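## Task

Take plate K83 out of plate nest N1 and set it on the block of real-time cycler Q1, lying flat within the block's locators, with its well A1 at the block corner labelled A1. Close Q1's lid over the plate using the LID key. Q1 is loose on the table and must finish in its original spot and orientation. Press START so that a run is active and still running at the end. A running cycle counts against you if anything you needed to fix is still wrong. Anything held in place only by the robot at the end does not count. Release everything and move the arms away at the end; contact with START or Q1's housing is still allowed as being clear.

## Robot and tools

Robot: two simulated arms, left_arm and right_arm, each with six joints and a parallel gripper. The names are labels, not image sides. Either arm may be parked out of the way while the other works.

Frame: all printed hand poses share one scene frame. Origin is on the table surface midway between the arms, +z up, +x out across the table, and left_arm sits toward +y. Arm bases may be tilted. Any mounting plates and the metal frame behind the arms are fixed obstacles; a "too close" warning counts a plate and its side of the frame as part of that arm. The printed hand position can be off from the truth, worse at long reach.

execute_actions takes "actions", a list holding one action, one wait, or nothing. An empty list ({"actions": []}) commands nothing and just reports state. An action is {"rows": [...], "steps": n} with n from 1 to 15 (default 15), each step being 1/30 s. Each row drives one step; if there are fewer rows than steps, the last row repeats. A wait is {"steps": n} without rows, n up to 300, and it returns once n steps have passed since the previous result. Optional "pictures" (true/false) chooses whether camera images come back; by default they do. A refused call moves nothing.

Each row is one flat list of 14 numbers covering both arms, even if only one moves: left_arm waist, shoulder, elbow, wrist pitch, wrist yaw, wrist roll, opening, then the same seven for right_arm. The six joint values are absolute target angles in radians (the same numbers shown under Joint positions), not offsets. Stated ranges per arm: waist -2.880 to 2.880, shoulder 0.000 to 3.142, elbow 0.000 to 3.019, wrist pitch -1.693 to 1.571, wrist yaw -1.571 to 1.571, wrist roll -2.094 to 2.094. True ends may differ by up to 0.019 rad either way. A target more than 0.019 rad beyond a stated end, and farther out than the current angle, gets the call refused; a target past the real end is clipped there and the result may report "joint sent to its limit" (possibly about an earlier, still-running action). Absence of that line does not prove there is more room. Opening is an absolute value in [-1, 1]: +1 fully open, -1 closed.

Motion limits: each step, the target sent to a joint stays within a fixed lead of its measured angle (waist 0.264, shoulder 0.32, elbow 0.276, wrist pitch 0.33, wrist yaw 0.186, wrist roll 0.522 rad), and if the targets would put a gripper over 70 mm from where it is now, all joints are scaled back. Distant targets therefore take several calls. Arms keep heading for the last commanded row while you think or wait, until they have nearly stopped or a step is HELD; then only a new action moves them further. Fingers still opening or closing keep going. Very small commanded moves of a few mm may not shift the hand.

Gripper: fingers point along its +z and separate along its y. end_effector_position is the point between the pads, about 1 cm short of the tips. Finger gap is 0.094 m when fully open.

Result lines: the state line `left_arm: …` | `right_arm: …` gives end_effector_position (m) and end_effector_quat_wxyz. Joint positions and Joint velocities list each arm's joints (rad, rad/s) followed by the pad gap (m, m/s). grip_measured is the measured opening on the command scale; each gripper can read off by about 1 mm, consistently. Fingers go to where grip_measured equals your value (except near ±1). To hold something, command roughly 0.03 below grip_measured for a firm grip, less for a lighter one. Pad force tops out near 50 to 62 N, lower on thin (<2 mm) parts, with a brief spike on contact. "joint command not followed" means the clearance check altered or blocked joint targets on some steps; the rest of the row still ran. HELD marks steps whose row was not (fully) sent. MOTOR HOT appears from 85 °C while holding loads; at 100 °C an OVER-TEMPERATURE FAULT drops that arm until it cools, so avoid long loaded holds.

zoom_image: {"camera": name, "region": [x0, y0, x1, y1]} in pixels of that camera's latest image, (0,0) at top left, region at most 504 by 504. Cameras (all 504x504): cam_head_left, cam_head_right (pinhole with radial distortion), cam_left_wrist, cam_right_wrist (fisheye).

finished_scene: {"scene": number of the current scene}.

Q1 details: facing it, the upper front keys from left are LID, CLEAR, START, STOP. LID toggles the lid; LID and START are ignored while the lid is mid-travel. If the lid meets an obstruction it stops, the lamp goes red, and LID and START stay dead until CLEAR releases and reopens it. A blue lamp means a run is active. Well A1 on any labelled item sits at the labelled short end, in the corner farthest from the labelled long side.

Avoid: knocking anything off the table, dropping or slipping plates, slamming, hard pushes (especially on the loose Q1), and arms striking or pressing each other. Loose objects may occasionally be nudged by an outside push, so check before finishing.

Each tool is called in YAML: its name, and indented under it one key for each argument.

## Session

execute_actions:
  actions: []

Scene clock: 0.00 s of 10800.00 s.
left_arm: end_effector_position=(+0.6260, +0.4249, +0.1966) grip_measured=+1.000 end_effector_quat_wxyz=(-0.218, +0.661, -0.682, -0.223) | right_arm: end_effector_position=(+0.1625, -0.2216, +0.2105) grip_measured=+1.000 end_effector_quat_wxyz=(-0.002, +0.770, -0.630, +0.104)
Joint positions: left_arm=[ 0.041  2.034  1.955 -1.463 -0.634 -1.494  0.094] | right_arm=[ 0.624  0.647  0.75  -1.584  0.188 -1.319  0.094]
Joint velocities: left_arm=[ 0.005 -0.024  0.002  0.002 -0.037 -0.037  0.   ] | right_arm=[-0.005 -0.005 -0.012  0.007  0.007 -0.007  0.   ]

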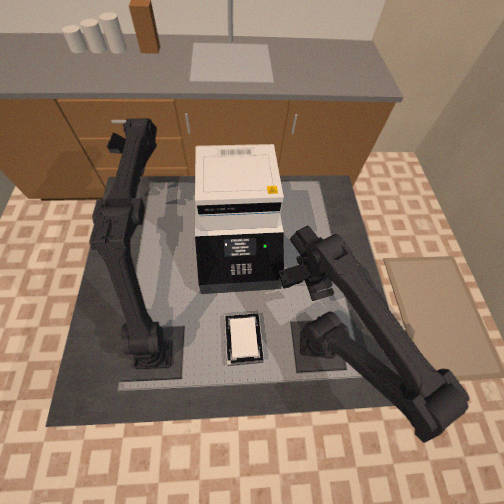

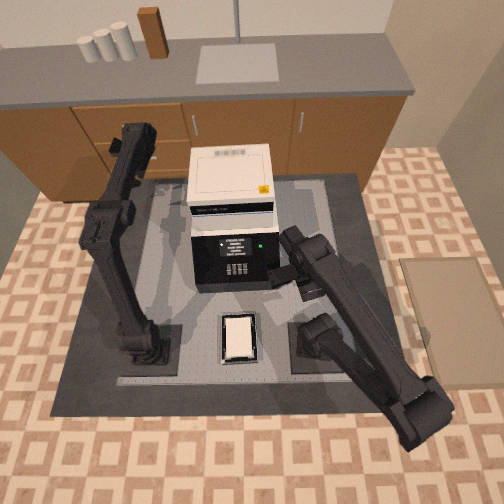

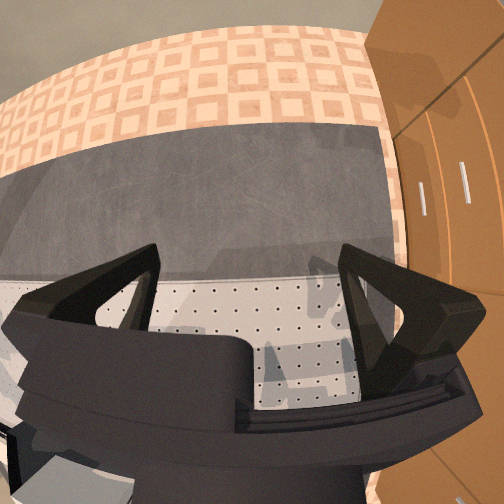

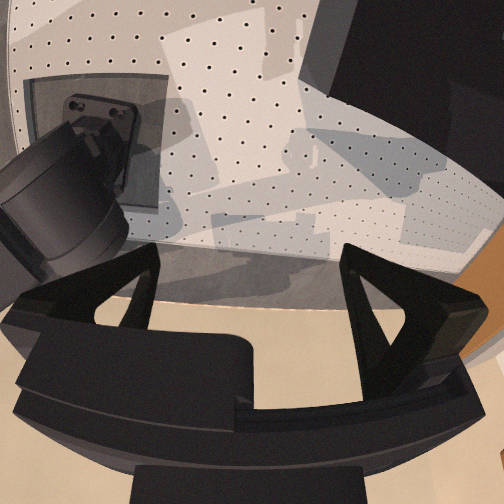

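zoom_image:
  camera: "cam_head_left"
  region: [170, 130, 310, 380]

execute_actions:
  actions:
    - {"rows":[[0.041,2.034,1.955,-1.463,0,-1.494,1,0,0.647,0.75,-1.584,0,-1.319,1]]}
  pictures: false

execute_actions:
  actions:
    - {"steps":30}
  pictures: false

execute_actions:
  actions:
    - {"rows":[[0.041,2.034,1.955,-1.0,0,-1.494,1,0,0.647,1.1,-1.584,0,-1.319,1]]}
  pictures: false

execute_actions:
  actions:
    - {"steps":30}
  pictures: false

execute_actions:
  actions:
    - {"rows":[[0.5,1.6,1.955,-1.0,0,-1.494,1,0,1.0,1.1,-1.584,0,-1.319,1]]}
  pictures: false

execute_actions:
  actions:
    - {"steps":30}

Region (170, 130, 310, 380) of cam_head_left's 504x504 image, scaled by 2.016, with more detail than that image has; it fills the left 282 columns of this view, and the rest is white.

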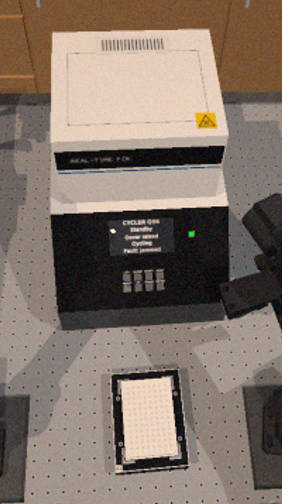

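Scene clock: 6.90 s of 10800.00 s.
left_arm: end_effector_position=(+0.6298, +0.3241, +0.1620) grip_measured=+1.000 end_effector_quat_wxyz=(-0.011, +0.693, -0.721, +0.008) | right_arm: end_effector_position=(+0.1625, -0.2939, +0.2075) grip_measured=+1.000 end_effector_quat_wxyz=(+0.032, -0.540, +0.840, -0.032)
Joint positions: left_arm=[ 0.042  2.034  1.952 -1.463 -0.003 -1.494  0.094] | right_arm=[-0.013  0.647  0.75  -1.584  0.002 -1.319  0.094]
Joint velocities: left_arm=[-0.005 -0.015 -0.012 -0.007 -0.022 -0.022  0.   ] | right_arm=[ 0.024 -0.005 -0.017  0.002  0.051 -0.007  0.   ]
Steps of this call (steps 1 to 90: nothing new was sent; then 3.40 s passed at rest; steps 91 to 105: all 15 steps of this action). Readings (joint positions):
91: left_arm=[0.042 2.034 1.955 -1.463 -0.541 -1.494] | right_arm=[0.593 0.647 0.750 -1.584 0.087 -1.319]
92: left_arm=[0.043 2.033 1.955 -1.463 -0.436 -1.494] | right_arm=[0.524 0.647 0.750 -1.584 0.029 -1.319]
94: left_arm=[0.044 2.034 1.953 -1.463 -0.228 -1.494] | right_arm=[0.342 0.647 0.750 -1.584 0.004 -1.319]
98: left_arm=[0.042 2.034 1.952 -1.463 -0.008 -1.494] | right_arm=[0.009 0.647 0.750 -1.584 0.003 -1.319]
105: the state above

Scene clock: 7.90 s of 10800.00 s.
left_arm: end_effector_position=(+0.6298, +0.3241, +0.1620) grip_measured=+1.000 end_effector_quat_wxyz=(-0.011, +0.693, -0.721, +0.008) | right_arm: end_effector_position=(+0.1625, -0.2938, +0.2075) grip_measured=+1.000 end_effector_quat_wxyz=(+0.032, -0.540, +0.840, -0.032)
Joint positions: left_arm=[ 0.042  2.034  1.952 -1.463 -0.003 -1.494  0.094] | right_arm=[-0.012  0.647  0.75  -1.584  0.002 -1.319  0.094]
Joint velocities: left_arm=[-0.005  0.005 -0.002  0.007 -0.022  0.022  0.   ] | right_arm=[-0.005  0.005 -0.002 -0.002 -0.007  0.066  0.   ]
Steps of this call (steps 1 to 15: the robot went on to your last target; steps 16 to 30: nothing new was sent). Readings (joint positions):
1: left_arm=[0.042 2.034 1.952 -1.463 -0.003 -1.494] | right_arm=[-0.012 0.647 0.750 -1.584 0.002 -1.319]
2: left_arm=[0.042 2.034 1.952 -1.463 -0.003 -1.494] | right_arm=[-0.012 0.647 0.750 -1.584 0.002 -1.319]
4: left_arm=[0.042 2.034 1.952 -1.463 -0.003 -1.494] | right_arm=[-0.012 0.647 0.750 -1.584 0.002 -1.319]
8: left_arm=[0.042 2.034 1.952 -1.463 -0.003 -1.494] | right_arm=[-0.012 0.647 0.750 -1.584 0.002 -1.319]
30: the state above
All arms were judged still, so your last target was given up. Only a new action makes them travel on or press farther. Fingers that are still opening or closing keep moving.

Scene clock: 8.40 s of 10800.00 s.
left_arm: end_effector_position=(+0.7315, +0.3278, +0.1817) grip_measured=+1.000 end_effector_quat_wxyz=(-0.168, +0.675, -0.702, +0.149) | right_arm: end_effector_position=(+0.2063, -0.3015, +0.3536) grip_measured=+1.000 end_effector_quat_wxyz=(+0.157, -0.528, +0.822, -0.147)
Joint positions: left_arm=[ 0.042  2.037  1.944 -1.025 -0.003 -1.494  0.094] | right_arm=[-0.012  0.643  1.089 -1.584  0.001 -1.319  0.094]
Joint velocities: left_arm=[ 0.005 -0.015 -0.007 -0.007 -0.051  0.007  0.   ] | right_arm=[-0.024  0.015 -0.017  0.012 -0.037 -0.051  0.   ]
Steps of this call (steps 1 to 15: all 15 steps of this action). Readings (joint positions):
1: left_arm=[0.042 2.032 1.945 -1.406 -0.003 -1.494] | right_arm=[-0.012 0.647 0.760 -1.584 0.002 -1.319]
2: left_arm=[0.042 2.032 1.944 -1.304 -0.003 -1.494] | right_arm=[-0.012 0.649 0.782 -1.584 0.002 -1.319]
4: left_arm=[0.042 2.037 1.944 -1.121 -0.003 -1.494] | right_arm=[-0.012 0.649 0.854 -1.584 0.002 -1.319]
8: left_arm=[0.042 2.037 1.944 -1.027 -0.003 -1.494] | right_arm=[-0.012 0.649 1.025 -1.584 0.002 -1.319]
15: the state above

Scene clock: 9.40 s of 10800.00 s.
left_arm: end_effector_position=(+0.7315, +0.3278, +0.1817) grip_measured=+1.000 end_effector_quat_wxyz=(-0.168, +0.675, -0.702, +0.149) | right_arm: end_effector_position=(+0.2063, -0.3015, +0.3536) grip_measured=+1.000 end_effector_quat_wxyz=(+0.157, -0.528, +0.822, -0.147)
Joint positions: left_arm=[ 0.042  2.037  1.944 -1.025 -0.003 -1.494  0.094] | right_arm=[-0.012  0.643  1.089 -1.584  0.001 -1.319  0.094]
Joint velocities: left_arm=[-0.015 -0.005 -0.007  0.002  0.007  0.066  0.   ] | right_arm=[-0.015 -0.015  0.012 -0.017  0.037 -0.037  0.   ]
Steps of this call (steps 1 to 15: the robot went on to your last target; steps 16 to 30: nothing new was sent). Readings (joint positions):
1: left_arm=[0.042 2.037 1.944 -1.025 -0.003 -1.494] | right_arm=[-0.012 0.643 1.089 -1.584 0.001 -1.319]
2: left_arm=[0.042 2.037 1.944 -1.025 -0.003 -1.494] | right_arm=[-0.012 0.643 1.089 -1.584 0.001 -1.319]
4: left_arm=[0.042 2.037 1.944 -1.025 -0.003 -1.494] | right_arm=[-0.012 0.643 1.089 -1.584 0.001 -1.319]
8: left_arm=[0.042 2.037 1.944 -1.025 -0.003 -1.494] | right_arm=[-0.012 0.643 1.089 -1.584 0.001 -1.319]
30: the state above
All arms were judged still, so your last target was given up. Only a new action makes them travel on or press farther. Fingers that are still opening or closing keep moving.

Scene clock: 9.90 s of 10800.00 s.
left_arm: end_effector_position=(+0.6942, +0.4744, +0.2821) grip_measured=+1.000 end_effector_quat_wxyz=(-0.237, +0.730, -0.618, +0.170) | right_arm: end_effector_position=(+0.2748, -0.3137, +0.2604) grip_measured=+1.000 end_effector_quat_wxyz=(+0.008, -0.541, +0.841, -0.008)
Joint positions: left_arm=[ 0.248  1.89   1.936 -1.025 -0.002 -1.494  0.094] | right_arm=[-0.012  1.042  1.08  -1.586  0.001 -1.319  0.094]
Joint velocities: left_arm=[ 0.581 -0.435 -0.012  0.002 -0.007  0.037  0.   ] | right_arm=[-0.005 -0.347  0.007 -0.017 -0.051  0.051  0.   ]
Steps of this call (steps 1 to 15: all 15 steps of this action). Readings (joint positions):
1: left_arm=[0.045 2.034 1.943 -1.025 -0.002 -1.494] | right_arm=[-0.012 0.656 1.089 -1.586 0.001 -1.319]
2: left_arm=[0.048 2.031 1.940 -1.025 -0.002 -1.494] | right_arm=[-0.012 0.681 1.094 -1.586 0.001 -1.319]
4: left_arm=[0.064 2.019 1.937 -1.025 -0.002 -1.494] | right_arm=[-0.012 0.770 1.095 -1.586 0.001 -1.319]
8: left_arm=[0.118 1.982 1.936 -1.025 -0.002 -1.494] | right_arm=[-0.012 0.998 1.094 -1.586 0.001 -1.319]
15: the state above

Scene clock: 10.90 s of 10800.00 s.
left_arm: end_effector_position=(+0.5586, +0.6137, +0.4827) grip_measured=+1.000 end_effector_quat_wxyz=(-0.380, +0.759, -0.488, +0.204) | right_arm: end_effector_position=(+0.2691, -0.3127, +0.2711) grip_measured=+1.000 end_effector_quat_wxyz=(+0.024, -0.540, +0.841, -0.023)
Joint positions: left_arm=[ 0.51   1.59   1.936 -1.025 -0.002 -1.494  0.094] | right_arm=[-0.012  0.999  1.08  -1.586  0.001 -1.319  0.094]
Joint velocities: left_arm=[-0.005  0.005  0.002  0.007  0.007  0.022  0.   ] | right_arm=[-0.005 -0.005  0.007 -0.007 -0.051 -0.022  0.   ]
Steps of this call (steps 1 to 30: the robot went on to your last target). Readings (joint positions):
1: left_arm=[0.268 1.876 1.936 -1.025 -0.002 -1.494] | right_arm=[-0.012 1.030 1.080 -1.586 0.001 -1.319]
2: left_arm=[0.290 1.861 1.936 -1.025 -0.002 -1.494] | right_arm=[-0.012 1.019 1.080 -1.586 0.001 -1.319]
4: left_arm=[0.332 1.830 1.936 -1.025 -0.002 -1.494] | right_arm=[-0.012 1.004 1.080 -1.586 0.001 -1.319]
8: left_arm=[0.415 1.765 1.936 -1.025 -0.002 -1.494] | right_arm=[-0.012 0.999 1.080 -1.586 0.001 -1.319]
30: the state above

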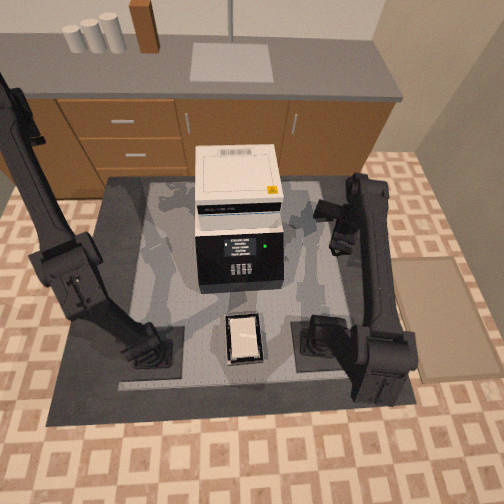

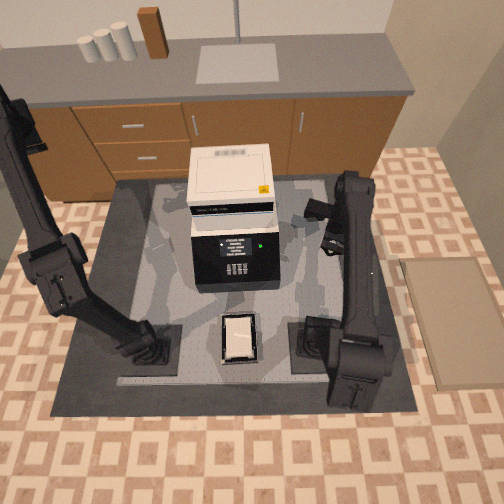

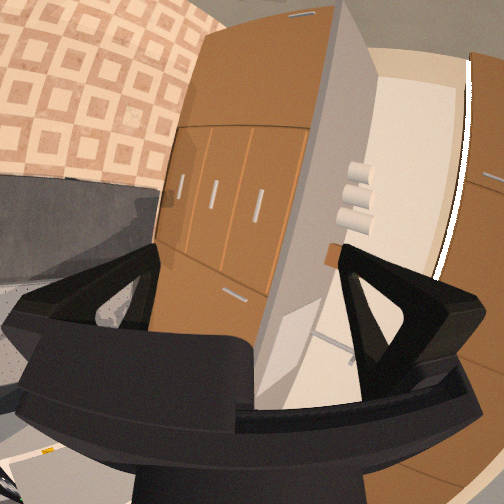

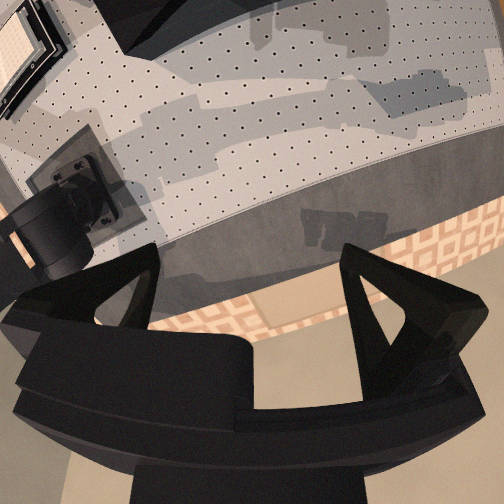

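execute_actions:
  actions:
    - {"rows":[[0.3,1.31,1.41,-1.66,0,-0.95,-1,-0.6,0.7,1.08,-1.586,0,-1.319,1]]}
  pictures: false

execute_actions:
  actions:
    - {"rows":[[-0.95,1.31,1.41,-1.66,0,-0.95,-1,-0.6,0.7,1.08,-1.586,0,-1.319,1]]}
  pictures: false

execute_actions:
  actions:
    - {"steps":60}

Scene clock: 25.73 s of 10800.00 s.
left_arm: end_effector_position=(+0.3529, +0.4076, +0.2923) grip_measured=-0.987 end_effector_quat_wxyz=(-0.004, -0.613, +0.790, +0.002) | right_arm: end_effector_position=(+0.1522, -0.4134, +0.3375) grip_measured=+1.000 end_effector_quat_wxyz=(+0.093, -0.262, +0.946, -0.165)
Joint positions: left_arm=[ 0.294  1.331  1.393 -1.641 -0.    -1.031  0.001] | right_arm=[-0.615  0.67   1.064 -1.584  0.002 -1.319  0.094]
Joint velocities: left_arm=[-0.015 -0.005 -0.027 -0.222  0.037  0.476 -0.   ] | right_arm=[ 0.063  0.2   -0.017  0.002  0.125 -0.007  0.   ]
Steps of this call (steps 1 to 15: the robot went on to your last target; steps 16 to 90: nothing new was sent; then 11.33 s passed at rest; steps 91 to 105: all 15 steps of this action). Readings (joint positions):
91: left_arm=[0.505 1.582 1.920 -1.037 -0.003 -1.462] | right_arm=[-0.026 0.989 1.078 -1.585 -0.003 -1.319]
92: left_arm=[0.497 1.561 1.884 -1.069 -0.003 -1.425] | right_arm=[-0.060 0.967 1.071 -1.584 -0.004 -1.319]
94: left_arm=[0.466 1.513 1.798 -1.146 -0.003 -1.356] | right_arm=[-0.169 0.896 1.064 -1.584 -0.004 -1.319]
98: left_arm=[0.381 1.417 1.613 -1.326 -0.003 -1.234] | right_arm=[-0.494 0.726 1.064 -1.584 0.001 -1.319]
105: the state above

Scene clock: 26.23 s of 10800.00 s.
left_arm: end_effector_position=(+0.3294, +0.1647, +0.3022) grip_measured=-0.986 end_effector_quat_wxyz=(+0.014, -0.287, +0.957, +0.026) | right_arm: end_effector_position=(+0.1567, -0.4168, +0.3322) grip_measured=+1.000 end_effector_quat_wxyz=(+0.087, -0.264, +0.948, -0.153)
Joint positions: left_arm=[-0.404  1.302  1.391 -1.672 -0.059 -0.991  0.001] | right_arm=[-0.612  0.697  1.064 -1.584  0.002 -1.319  0.094]
Joint velocities: left_arm=[-1.314 -0.083 -0.007 -0.012 -2.923 -1.253  0.004] | right_arm=[-0.015  0.015 -0.007 -0.002 -0.007 -0.007  0.   ]
Steps of this call (steps 1 to 15: all 15 steps of this action). Readings (joint positions):
1: left_arm=[0.280 1.331 1.393 -1.644 -0.007 -1.022] | right_arm=[-0.613 0.676 1.064 -1.584 0.002 -1.319]
2: left_arm=[0.250 1.331 1.393 -1.644 -0.008 -1.015] | right_arm=[-0.612 0.684 1.064 -1.584 0.002 -1.319]
4: left_arm=[0.149 1.331 1.393 -1.644 -0.008 -1.003] | right_arm=[-0.612 0.694 1.064 -1.584 0.002 -1.319]
8: left_arm=[-0.110 1.331 1.393 -1.644 -0.006 -0.985] | right_arm=[-0.612 0.697 1.064 -1.584 0.002 -1.319]
15: the state above

Scene clock: 28.23 s of 10800.00 s.
left_arm: end_effector_position=(+0.3234, +0.1616, +0.3059) grip_measured=-0.986 end_effector_quat_wxyz=(+0.040, -0.337, +0.939, +0.048) | right_arm: end_effector_position=(+0.1567, -0.4168, +0.3322) grip_measured=+1.000 end_effector_quat_wxyz=(+0.087, -0.264, +0.948, -0.153)
Joint positions: left_arm=[-0.449  1.29   1.387 -1.681 -0.124 -1.145  0.001] | right_arm=[-0.612  0.697  1.064 -1.584  0.002 -1.319  0.094]
Joint velocities: left_arm=[-0.005 -0.015  0.012  0.017 -0.081  0.007 -0.001] | right_arm=[-0.015 -0.005  0.007 -0.012 -0.066  0.022  0.   ]
Steps of this call (steps 1 to 45: the robot went on to your last target; steps 46 to 60: nothing new was sent). Readings (joint positions):
1: left_arm=[-0.429 1.297 1.391 -1.674 -0.105 -1.023] | right_arm=[-0.612 0.697 1.064 -1.584 0.002 -1.319]
2: left_arm=[-0.433 1.293 1.390 -1.678 -0.115 -1.040] | right_arm=[-0.612 0.697 1.064 -1.584 0.002 -1.319]
4: left_arm=[-0.438 1.291 1.390 -1.681 -0.120 -1.063] | right_arm=[-0.612 0.697 1.064 -1.584 0.002 -1.319]
8: left_arm=[-0.443 1.291 1.389 -1.681 -0.123 -1.094] | right_arm=[-0.612 0.697 1.064 -1.584 0.002 -1.319]
60: the state above
All arms were judged still, so your last target was given up. Only a new action makes them travel on or press farther. Fingers that are still opening or closing keep moving.

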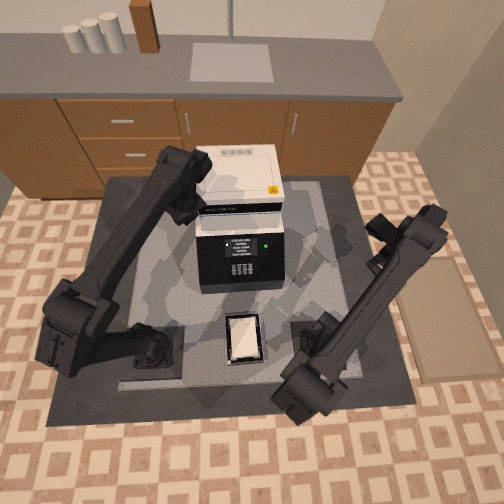

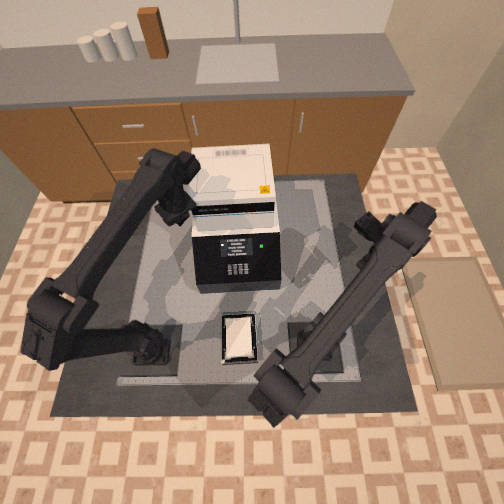

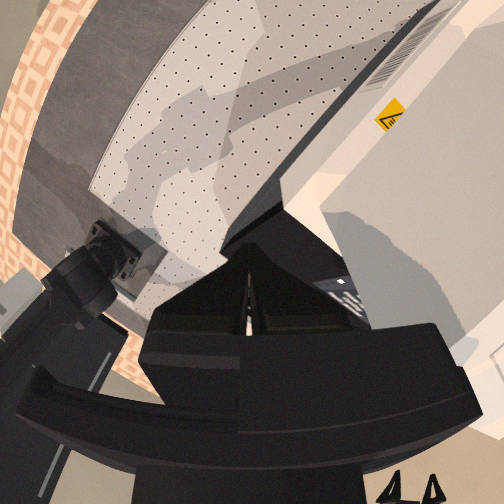

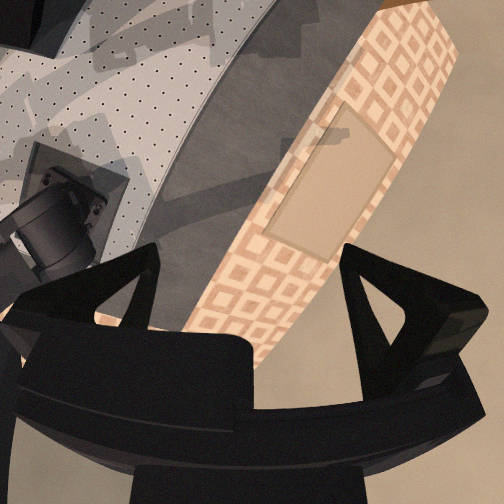

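execute_actions:
  actions:
    - {"rows":[[-0.25,0.8,1.2,-1.69,0,-1.2,-1,-0.6,0.7,1.08,-1.586,0,-1.319,1]]}
  pictures: false

execute_actions:
  actions:
    - {"rows":[[-1.2,0.8,1.2,-1.69,0,-1.2,-1,-0.6,0.7,1.08,-1.586,0,-1.319,1]]}
  pictures: false

execute_actions:
  actions:
    - {"rows":[[-1.2,1.1,1.25,-1.69,0,-1.2,-1,-0.6,0.7,1.08,-1.586,0,-1.319,1]]}
  pictures: false

execute_actions:
  actions:
    - {"steps":20}

zoom_image:
  camera: "cam_head_right"
  region: [180, 190, 300, 310]

Scene clock: 33.70 s of 10800.00 s.
left_arm: end_effector_position=(+0.1976, +0.2463, +0.3767) grip_measured=-0.987 end_effector_quat_wxyz=(+0.138, -0.441, +0.879, -0.119) | right_arm: end_effector_position=(+0.1567, -0.4168, +0.3322) grip_measured=+1.000 end_effector_quat_wxyz=(+0.087, -0.264, +0.948, -0.153)
Joint positions: left_arm=[-0.253  0.729  1.198 -1.674 -0.004 -1.188  0.001] | right_arm=[-0.612  0.697  1.064 -1.584  0.002 -1.319  0.094]
Joint velocities: left_arm=[ 0.005  0.239  0.007 -0.017  0.066 -0.022  0.002] | right_arm=[-0.015 -0.005 -0.017 -0.012 -0.11   0.022  0.   ]
joint sent to its limit (left arm) — the command would take joint 4 (wrist pitch) past its lower limit, so that joint was sent only as far as its limit.
Steps of this call (steps 1 to 90: nothing new was sent; then 1.97 s passed at rest; steps 91 to 105: all 15 steps of this action). Readings (joint positions):
91: left_arm=[-0.430 1.274 1.370 -1.677 -0.101 -1.156] | right_arm=[-0.612 0.697 1.064 -1.584 0.002 -1.319]
92: left_arm=[-0.407 1.244 1.333 -1.674 -0.065 -1.158] | right_arm=[-0.612 0.697 1.064 -1.584 0.002 -1.319]
94: left_arm=[-0.346 1.159 1.257 -1.674 -0.030 -1.163] | right_arm=[-0.612 0.697 1.064 -1.584 0.002 -1.319]
98: left_arm=[-0.263 0.937 1.199 -1.674 -0.009 -1.174] | right_arm=[-0.612 0.697 1.064 -1.584 0.002 -1.319]
105: the state above

Scene clock: 34.20 s of 10800.00 s.
left_arm: end_effector_position=(+0.0689, +0.0808, +0.3576) grip_measured=-0.988 end_effector_quat_wxyz=(+0.047, +0.018, +0.990, -0.130) | right_arm: end_effector_position=(+0.1567, -0.4168, +0.3322) grip_measured=+1.000 end_effector_quat_wxyz=(+0.087, -0.264, +0.948, -0.153)
Joint positions: left_arm=[-1.222  0.813  1.193 -1.674  0.004 -1.191  0.001] | right_arm=[-0.612  0.697  1.064 -1.584  0.002 -1.319  0.094]
Joint velocities: left_arm=[ 0.161 -0.044 -0.007 -0.017 -0.051  0.007  0.001] | right_arm=[-0.005 -0.024 -0.007 -0.012 -0.066  0.007  0.   ]
joint sent to its limit (left arm) — the command would take joint 4 (wrist pitch) past its lower limit, so that joint was sent only as far as its limit.
Steps of this call (steps 1 to 15: all 15 steps of this action). Readings (joint positions):
1: left_arm=[-0.282 0.738 1.198 -1.674 -0.011 -1.190] | right_arm=[-0.612 0.697 1.064 -1.584 0.002 -1.319]
2: left_arm=[-0.353 0.752 1.198 -1.674 -0.010 -1.191] | right_arm=[-0.612 0.697 1.064 -1.584 0.002 -1.319]
4: left_arm=[-0.539 0.782 1.198 -1.674 -0.007 -1.191] | right_arm=[-0.612 0.697 1.064 -1.584 0.002 -1.319]
8: left_arm=[-0.936 0.820 1.195 -1.674 -0.002 -1.191] | right_arm=[-0.612 0.697 1.064 -1.584 0.002 -1.319]
15: the state above

Scene clock: 34.70 s of 10800.00 s.
left_arm: end_effector_position=(+0.0946, +0.0192, +0.2936) grip_measured=-0.988 end_effector_quat_wxyz=(-0.003, +0.012, +1.000, +0.005) | right_arm: end_effector_position=(+0.1567, -0.4168, +0.3322) grip_measured=+1.000 end_effector_quat_wxyz=(+0.087, -0.264, +0.948, -0.153)
Joint positions: left_arm=[-1.211  1.131  1.229 -1.679  0.003 -1.192  0.001] | right_arm=[-0.612  0.697  1.064 -1.584  0.002 -1.319  0.094]
Joint velocities: left_arm=[-0.005 -0.317  0.012 -0.012  0.022 -0.022 -0.   ] | right_arm=[-0.005  0.005  0.007 -0.002 -0.11   0.066  0.   ]
joint sent to its limit (left arm) — the command would take joint 4 (wrist pitch) past its lower limit, so that joint was sent only as far as its limit.
Steps of this call (steps 1 to 15: all 15 steps of this action). Readings (joint positions):
1: left_arm=[-1.217 0.827 1.196 -1.677 0.004 -1.192] | right_arm=[-0.612 0.697 1.064 -1.584 0.002 -1.319]
2: left_arm=[-1.214 0.852 1.207 -1.679 0.003 -1.192] | right_arm=[-0.612 0.697 1.064 -1.584 0.002 -1.319]
4: left_arm=[-1.212 0.943 1.226 -1.679 0.003 -1.192] | right_arm=[-0.612 0.697 1.064 -1.584 0.002 -1.319]
8: left_arm=[-1.211 1.128 1.230 -1.679 0.003 -1.192] | right_arm=[-0.612 0.697 1.064 -1.584 0.002 -1.319]
15: the state above

Scene clock: 35.37 s of 10800.00 s.
left_arm: end_effector_position=(+0.0928, +0.0241, +0.3022) grip_measured=-0.988 end_effector_quat_wxyz=(+0.002, +0.012, +1.000, -0.010) | right_arm: end_effector_position=(+0.1567, -0.4168, +0.3322) grip_measured=+1.000 end_effector_quat_wxyz=(+0.087, -0.264, +0.948, -0.153)
Joint positions: left_arm=[-1.211  1.1    1.229 -1.679  0.003 -1.192  0.001] | right_arm=[-0.612  0.697  1.064 -1.584  0.002 -1.319  0.094]
Joint velocities: left_arm=[-0.015 -0.024 -0.007  0.002  0.066 -0.037  0.001] | right_arm=[-0.005 -0.015  0.002  0.002  0.051 -0.022  0.   ]
joint sent to its limit (left arm) — the command would take joint 4 (wrist pitch) past its lower limit, so that joint was sent only as far as its limit.
Steps of this call (steps 1 to 20: the robot went on to your last target). Readings (joint positions):
1: left_arm=[-1.211 1.121 1.229 -1.679 0.003 -1.192] | right_arm=[-0.612 0.697 1.064 -1.584 0.002 -1.319]
2: left_arm=[-1.211 1.112 1.229 -1.679 0.003 -1.192] | right_arm=[-0.612 0.697 1.064 -1.584 0.002 -1.319]
4: left_arm=[-1.211 1.102 1.229 -1.679 0.003 -1.192] | right_arm=[-0.612 0.697 1.064 -1.584 0.002 -1.319]
8: left_arm=[-1.211 1.100 1.229 -1.679 0.003 -1.192] | right_arm=[-0.612 0.697 1.064 -1.584 0.002 -1.319]
20: the state above

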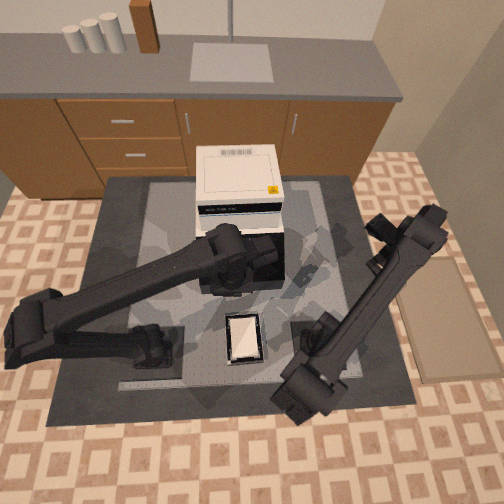

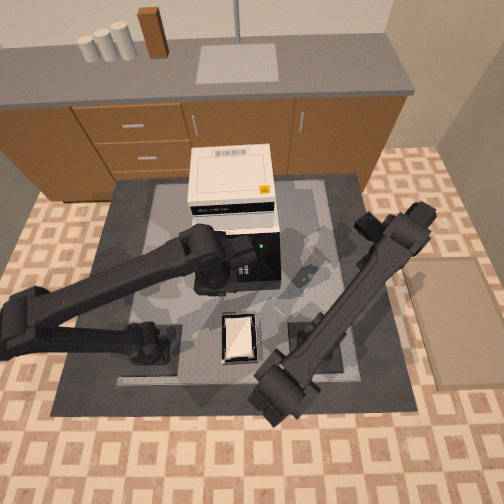

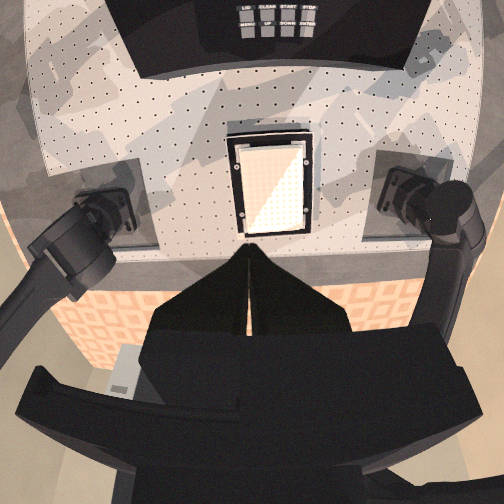

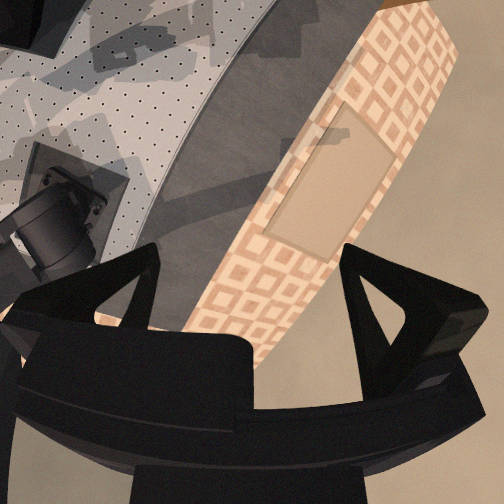

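Region (180, 190, 300, 310) of cam_head_right's 504x504 image, scaled by 4.200, with more detail than that image has.

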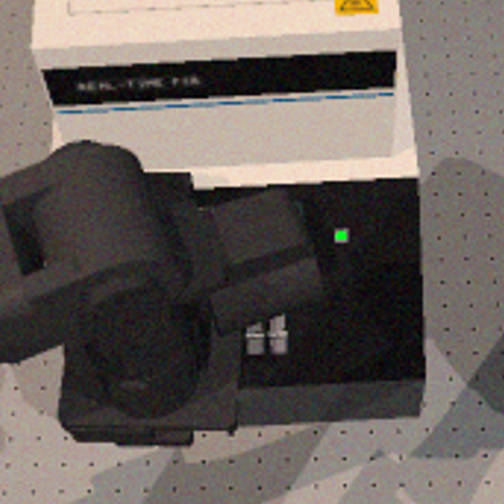

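execute_actions:
  actions:
    - {"rows":[[-1.1,1.0,1.1,-1.5,0,2.09,-1,-0.6,0.7,1.08,-1.586,0,-1.319,1]]}
  pictures: false

execute_actions:
  actions:
    - {"steps":25}
  pictures: false

execute_actions:
  actions:
    - {"rows":[[-0.91,1.017,0.935,-1.09,0,2.09,-1,-0.6,0.7,1.08,-1.586,0,-1.319,1]]}
  pictures: false

execute_actions:
  actions:
    - {"steps":15}

Scene clock: 40.13 s of 10800.00 s.
left_arm: end_effector_position=(+0.1228, +0.0417, +0.2751) grip_measured=-0.988 end_effector_quat_wxyz=(+0.062, +0.639, +0.766, -0.026) | right_arm: end_effector_position=(+0.1567, -0.4168, +0.3322) grip_measured=+1.000 end_effector_quat_wxyz=(+0.087, -0.264, +0.948, -0.153)
Joint positions: left_arm=[-1.094  1.006  1.09  -1.52   0.     0.292  0.001] | right_arm=[-0.612  0.697  1.064 -1.584  0.002 -1.319  0.094]
Joint velocities: left_arm=[-0.005  0.005  0.007 -0.017 -0.037  2.747 -0.   ] | right_arm=[ 0.005 -0.015  0.002  0.007 -0.037 -0.022  0.   ]
joint sent to its limit (left arm) — the command would take joint 4 (wrist pitch) past its lower limit, so that joint was sent only as far as its limit.
Steps of this call (steps 1 to 15: the robot went on to your last target; steps 16 to 90: nothing new was sent; then 1.27 s passed at rest; steps 91 to 105: all 15 steps of this action). Readings (joint positions):
91: left_arm=[-1.201 1.089 1.209 -1.642 0.004 -1.105] | right_arm=[-0.612 0.697 1.064 -1.584 0.002 -1.319]
92: left_arm=[-1.179 1.067 1.171 -1.586 0.004 -1.004] | right_arm=[-0.612 0.697 1.064 -1.584 0.002 -1.319]
94: left_arm=[-1.126 1.031 1.110 -1.542 0.002 -0.804] | right_arm=[-0.612 0.697 1.064 -1.584 0.002 -1.319]
98: left_arm=[-1.094 1.008 1.090 -1.527 0.000 -0.407] | right_arm=[-0.612 0.697 1.064 -1.584 0.002 -1.319]
105: the state above

Scene clock: 40.97 s of 10800.00 s.
left_arm: end_effector_position=(+0.1228, +0.0417, +0.2751) grip_measured=-0.988 end_effector_quat_wxyz=(+0.060, +0.998, +0.001, +0.030) | right_arm: end_effector_position=(+0.1567, -0.4168, +0.3322) grip_measured=+1.000 end_effector_quat_wxyz=(+0.087, -0.264, +0.948, -0.153)
Joint positions: left_arm=[-1.094  1.006  1.09  -1.52   0.     2.04   0.001] | right_arm=[-0.612  0.697  1.064 -1.584  0.002 -1.319  0.094]
Joint velocities: left_arm=[ 0.005  0.005  0.007 -0.012  0.022  0.242 -0.   ] | right_arm=[ 0.015 -0.005 -0.007 -0.002 -0.051 -0.022  0.   ]
joint sent to its limit (left arm) — the command would take joint 6 (wrist roll) past its upper limit, so that joint was sent only as far as its limit.
Steps of this call (steps 1 to 25: the robot went on to your last target). Readings (joint positions):
1: left_arm=[-1.094 1.006 1.090 -1.520 0.000 0.392] | right_arm=[-0.612 0.697 1.064 -1.584 0.002 -1.319]
2: left_arm=[-1.094 1.006 1.090 -1.520 0.000 0.491] | right_arm=[-0.612 0.697 1.064 -1.584 0.002 -1.319]
4: left_arm=[-1.094 1.006 1.090 -1.520 0.000 0.691] | right_arm=[-0.612 0.697 1.064 -1.584 0.002 -1.319]
8: left_arm=[-1.094 1.006 1.090 -1.520 0.000 1.090] | right_arm=[-0.612 0.697 1.064 -1.584 0.002 -1.319]
25: the state above

Scene clock: 41.47 s of 10800.00 s.
left_arm: end_effector_position=(+0.2072, +0.0260, +0.2191) grip_measured=-0.988 end_effector_quat_wxyz=(+0.146, +0.981, +0.082, +0.097) | right_arm: end_effector_position=(+0.1567, -0.4168, +0.3322) grip_measured=+1.000 end_effector_quat_wxyz=(+0.087, -0.264, +0.948, -0.153)
Joint positions: left_arm=[-0.899  1.028  0.923 -1.113 -0.002  2.071  0.001] | right_arm=[-0.612  0.697  1.064 -1.584  0.002 -1.319  0.094]
Joint velocities: left_arm=[-0.015 -0.005 -0.007  0.007  0.022 -0.007  0.   ] | right_arm=[-0.005 -0.005  0.002  0.002 -0.037 -0.066  0.   ]
joint sent to its limit (left arm) — the command would take joint 6 (wrist roll) past its upper limit, so that joint was sent only as far as its limit.
Steps of this call (steps 1 to 15: all 15 steps of this action). Readings (joint positions):
1: left_arm=[-1.080 1.003 1.070 -1.467 0.007 2.045] | right_arm=[-0.612 0.697 1.064 -1.584 0.002 -1.319]
2: left_arm=[-1.047 0.993 1.034 -1.369 0.007 2.050] | right_arm=[-0.612 0.697 1.064 -1.584 0.002 -1.319]
4: left_arm=[-0.960 0.997 0.964 -1.206 0.003 2.057] | right_arm=[-0.612 0.697 1.064 -1.584 0.002 -1.319]
8: left_arm=[-0.895 1.028 0.923 -1.124 -0.002 2.066] | right_arm=[-0.612 0.697 1.064 -1.584 0.002 -1.319]
15: the state above

Scene clock: 41.97 s of 10800.00 s.
left_arm: end_effector_position=(+0.2072, +0.0260, +0.2191) grip_measured=-0.988 end_effector_quat_wxyz=(+0.146, +0.981, +0.082, +0.097) | right_arm: end_effector_position=(+0.1567, -0.4168, +0.3322) grip_measured=+1.000 end_effector_quat_wxyz=(+0.087, -0.264, +0.948, -0.153)
Joint positions: left_arm=[-0.899  1.028  0.923 -1.113 -0.002  2.072  0.001] | right_arm=[-0.612  0.697  1.064 -1.584  0.002 -1.319  0.094]
Joint velocities: left_arm=[-0.015 -0.005 -0.007 -0.012  0.037 -0.051  0.001] | right_arm=[ 0.005 -0.005  0.017 -0.012  0.037 -0.037  0.   ]
joint sent to its limit (left arm) — the command would take joint 6 (wrist roll) past its upper limit, so that joint was sent only as far as its limit.
Steps of this call (steps 1 to 15: the robot went on to your last target). Readings (joint positions):
1: left_arm=[-0.899 1.028 0.923 -1.113 -0.002 2.071] | right_arm=[-0.612 0.697 1.064 -1.584 0.002 -1.319]
2: left_arm=[-0.899 1.028 0.923 -1.113 -0.002 2.071] | right_arm=[-0.612 0.697 1.064 -1.584 0.002 -1.319]
4: left_arm=[-0.899 1.028 0.923 -1.113 -0.002 2.072] | right_arm=[-0.612 0.697 1.064 -1.584 0.002 -1.319]
8: left_arm=[-0.899 1.028 0.923 -1.113 -0.002 2.072] | right_arm=[-0.612 0.697 1.064 -1.584 0.002 -1.319]
15: the state above
All arms were judged still, so your last target was given up. Only a new action makes them travel on or press farther. Fingers that are still opening or closing keep moving.

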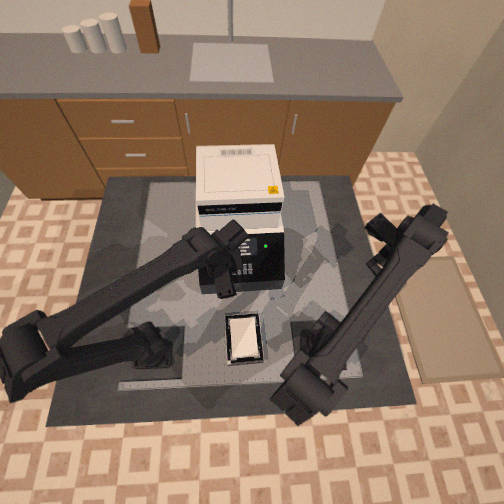

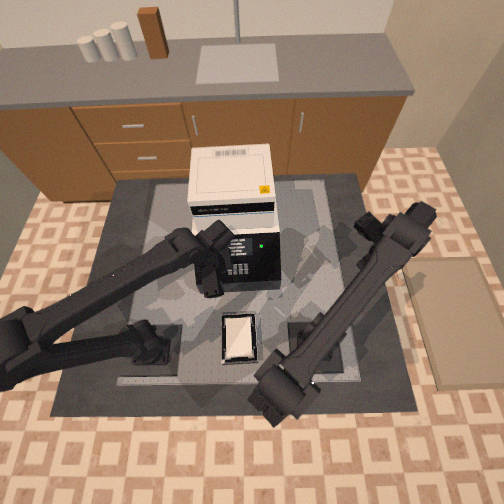

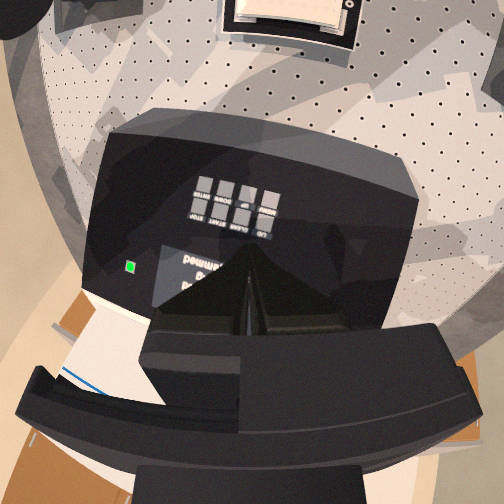

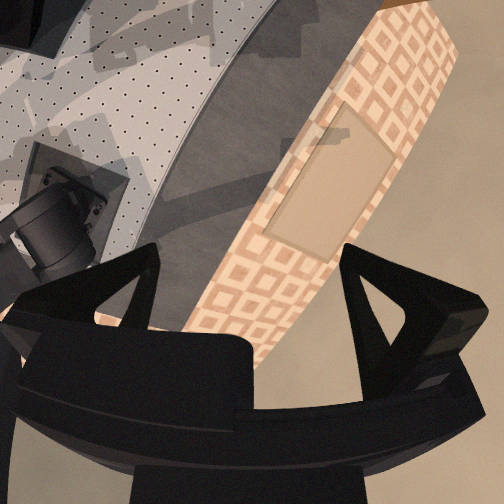

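execute_actions:
  actions:
    - {"rows":[[-0.83,1.15,0.835,-0.86,0,2.07,-1,-0.6,0.7,1.08,-1.586,0,-1.319,1]]}

Scene clock: 48.23 s of 10800.00 s.
left_arm: end_effector_position=(+0.2445, +0.0168, +0.1504) grip_measured=-0.988 end_effector_quat_wxyz=(+0.146, +0.978, +0.113, +0.100) | right_arm: end_effector_position=(+0.1567, -0.4168, +0.3322) grip_measured=+1.000 end_effector_quat_wxyz=(+0.087, -0.264, +0.948, -0.153)
Joint positions: left_arm=[-0.834  1.161  0.831 -0.885  0.006  2.072  0.001] | right_arm=[-0.612  0.697  1.064 -1.584  0.002 -1.319  0.094]
Joint velocities: left_arm=[ 0.005  0.005 -0.002 -0.007 -0.007  0.007 -0.   ] | right_arm=[-0.015 -0.005  0.002  0.002 -0.037  0.081  0.   ]
Steps of this call (steps 1 to 90: nothing new was sent; then 2.77 s passed at rest; steps 91 to 105: all 15 steps of this action). Readings (joint positions):
91: left_arm=[-0.894 1.033 0.910 -1.069 0.001 2.072] | right_arm=[-0.612 0.697 1.064 -1.584 0.002 -1.319]
92: left_arm=[-0.883 1.043 0.891 -0.997 0.001 2.072] | right_arm=[-0.612 0.697 1.064 -1.584 0.002 -1.319]
94: left_arm=[-0.853 1.092 0.861 -0.915 0.001 2.072] | right_arm=[-0.612 0.697 1.064 -1.584 0.002 -1.319]
98: left_arm=[-0.833 1.165 0.831 -0.887 0.009 2.072] | right_arm=[-0.612 0.697 1.064 -1.584 0.002 -1.319]
105: the state above

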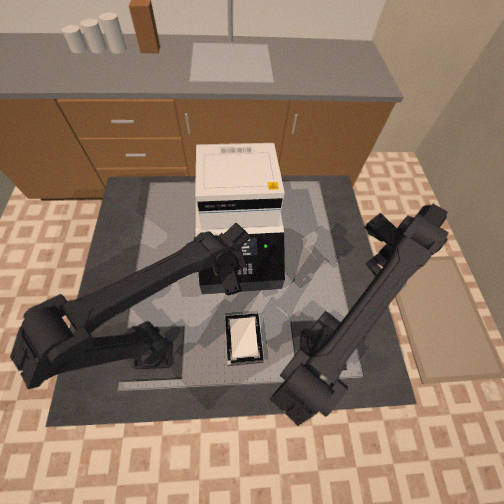

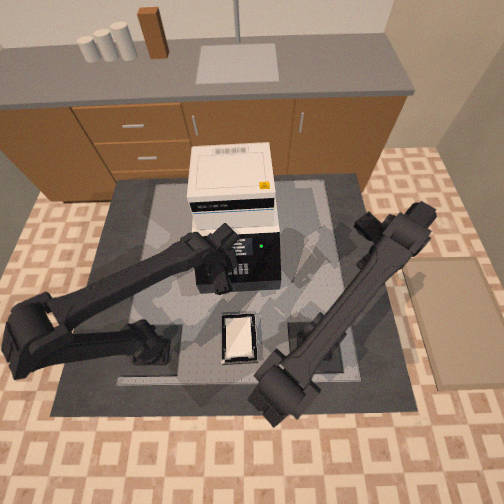

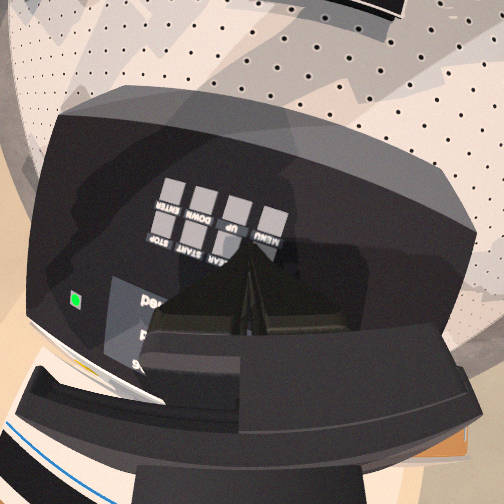

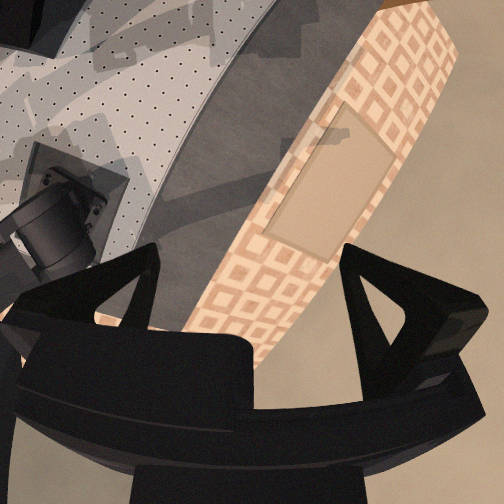

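execute_actions:
  actions:
    - {"steps":20}

zoom_image:
  camera: "cam_head_right"
  region: [170, 130, 310, 310]

Scene clock: 50.63 s of 10800.00 s.
left_arm: end_effector_position=(+0.2445, +0.0168, +0.1504) grip_measured=-0.988 end_effector_quat_wxyz=(+0.146, +0.978, +0.113, +0.100) | right_arm: end_effector_position=(+0.1567, -0.4168, +0.3322) grip_measured=+1.000 end_effector_quat_wxyz=(+0.087, -0.264, +0.948, -0.153)
Joint positions: left_arm=[-0.834  1.161  0.831 -0.885  0.006  2.072  0.001] | right_arm=[-0.612  0.697  1.064 -1.584  0.002 -1.319  0.094]
Joint velocities: left_arm=[-0.015  0.015 -0.002 -0.017 -0.095 -0.037  0.   ] | right_arm=[ 0.005 -0.005 -0.007 -0.007 -0.051 -0.007  0.   ]
Steps of this call (steps 1 to 15: the robot went on to your last target; steps 16 to 72: nothing new was sent). Readings (joint positions):
1: left_arm=[-0.834 1.161 0.831 -0.885 0.006 2.072] | right_arm=[-0.612 0.697 1.064 -1.584 0.002 -1.319]
2: left_arm=[-0.834 1.161 0.831 -0.885 0.006 2.072] | right_arm=[-0.612 0.697 1.064 -1.584 0.002 -1.319]
4: left_arm=[-0.834 1.161 0.831 -0.885 0.006 2.072] | right_arm=[-0.612 0.697 1.064 -1.584 0.002 -1.319]
8: left_arm=[-0.834 1.161 0.831 -0.885 0.006 2.072] | right_arm=[-0.612 0.697 1.064 -1.584 0.002 -1.319]
72: the state above
All arms were judged still, so your last target was given up. Only a new action makes them travel on or press farther. Fingers that are still opening or closing keep moving.

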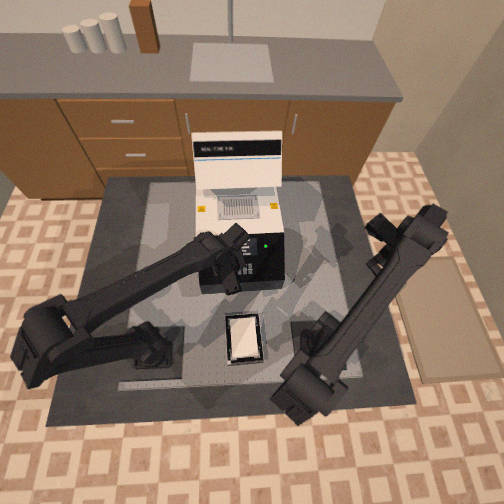

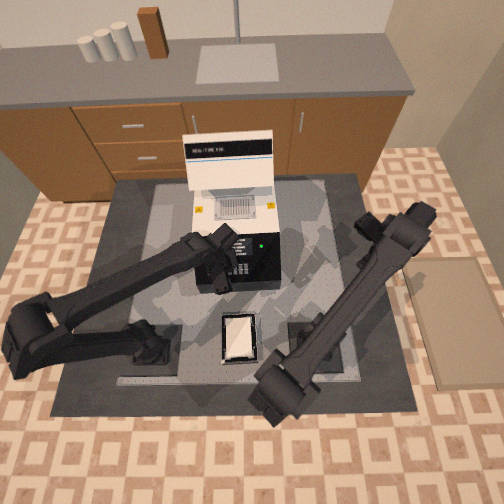

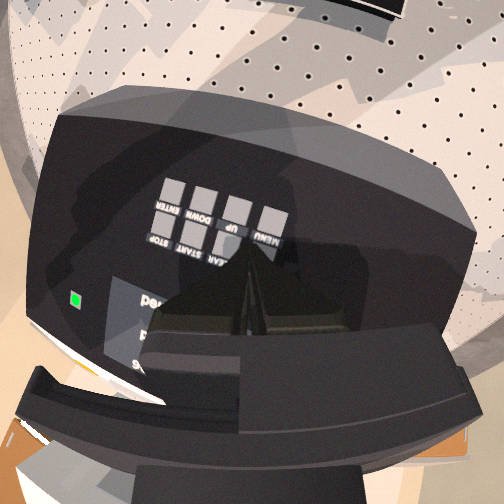

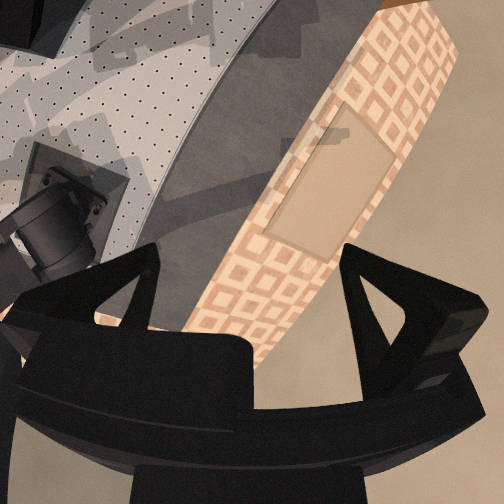

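Region (170, 130, 310, 310) of cam_head_right's 504x504 image, scaled by 2.800, with more detail than that image has.

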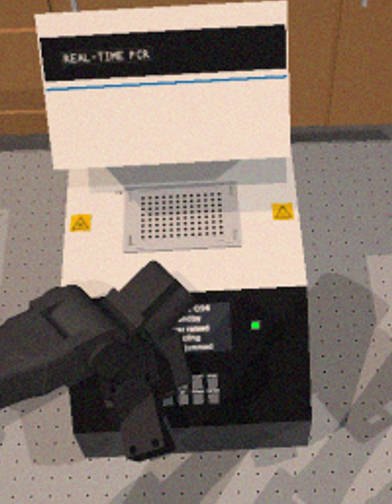

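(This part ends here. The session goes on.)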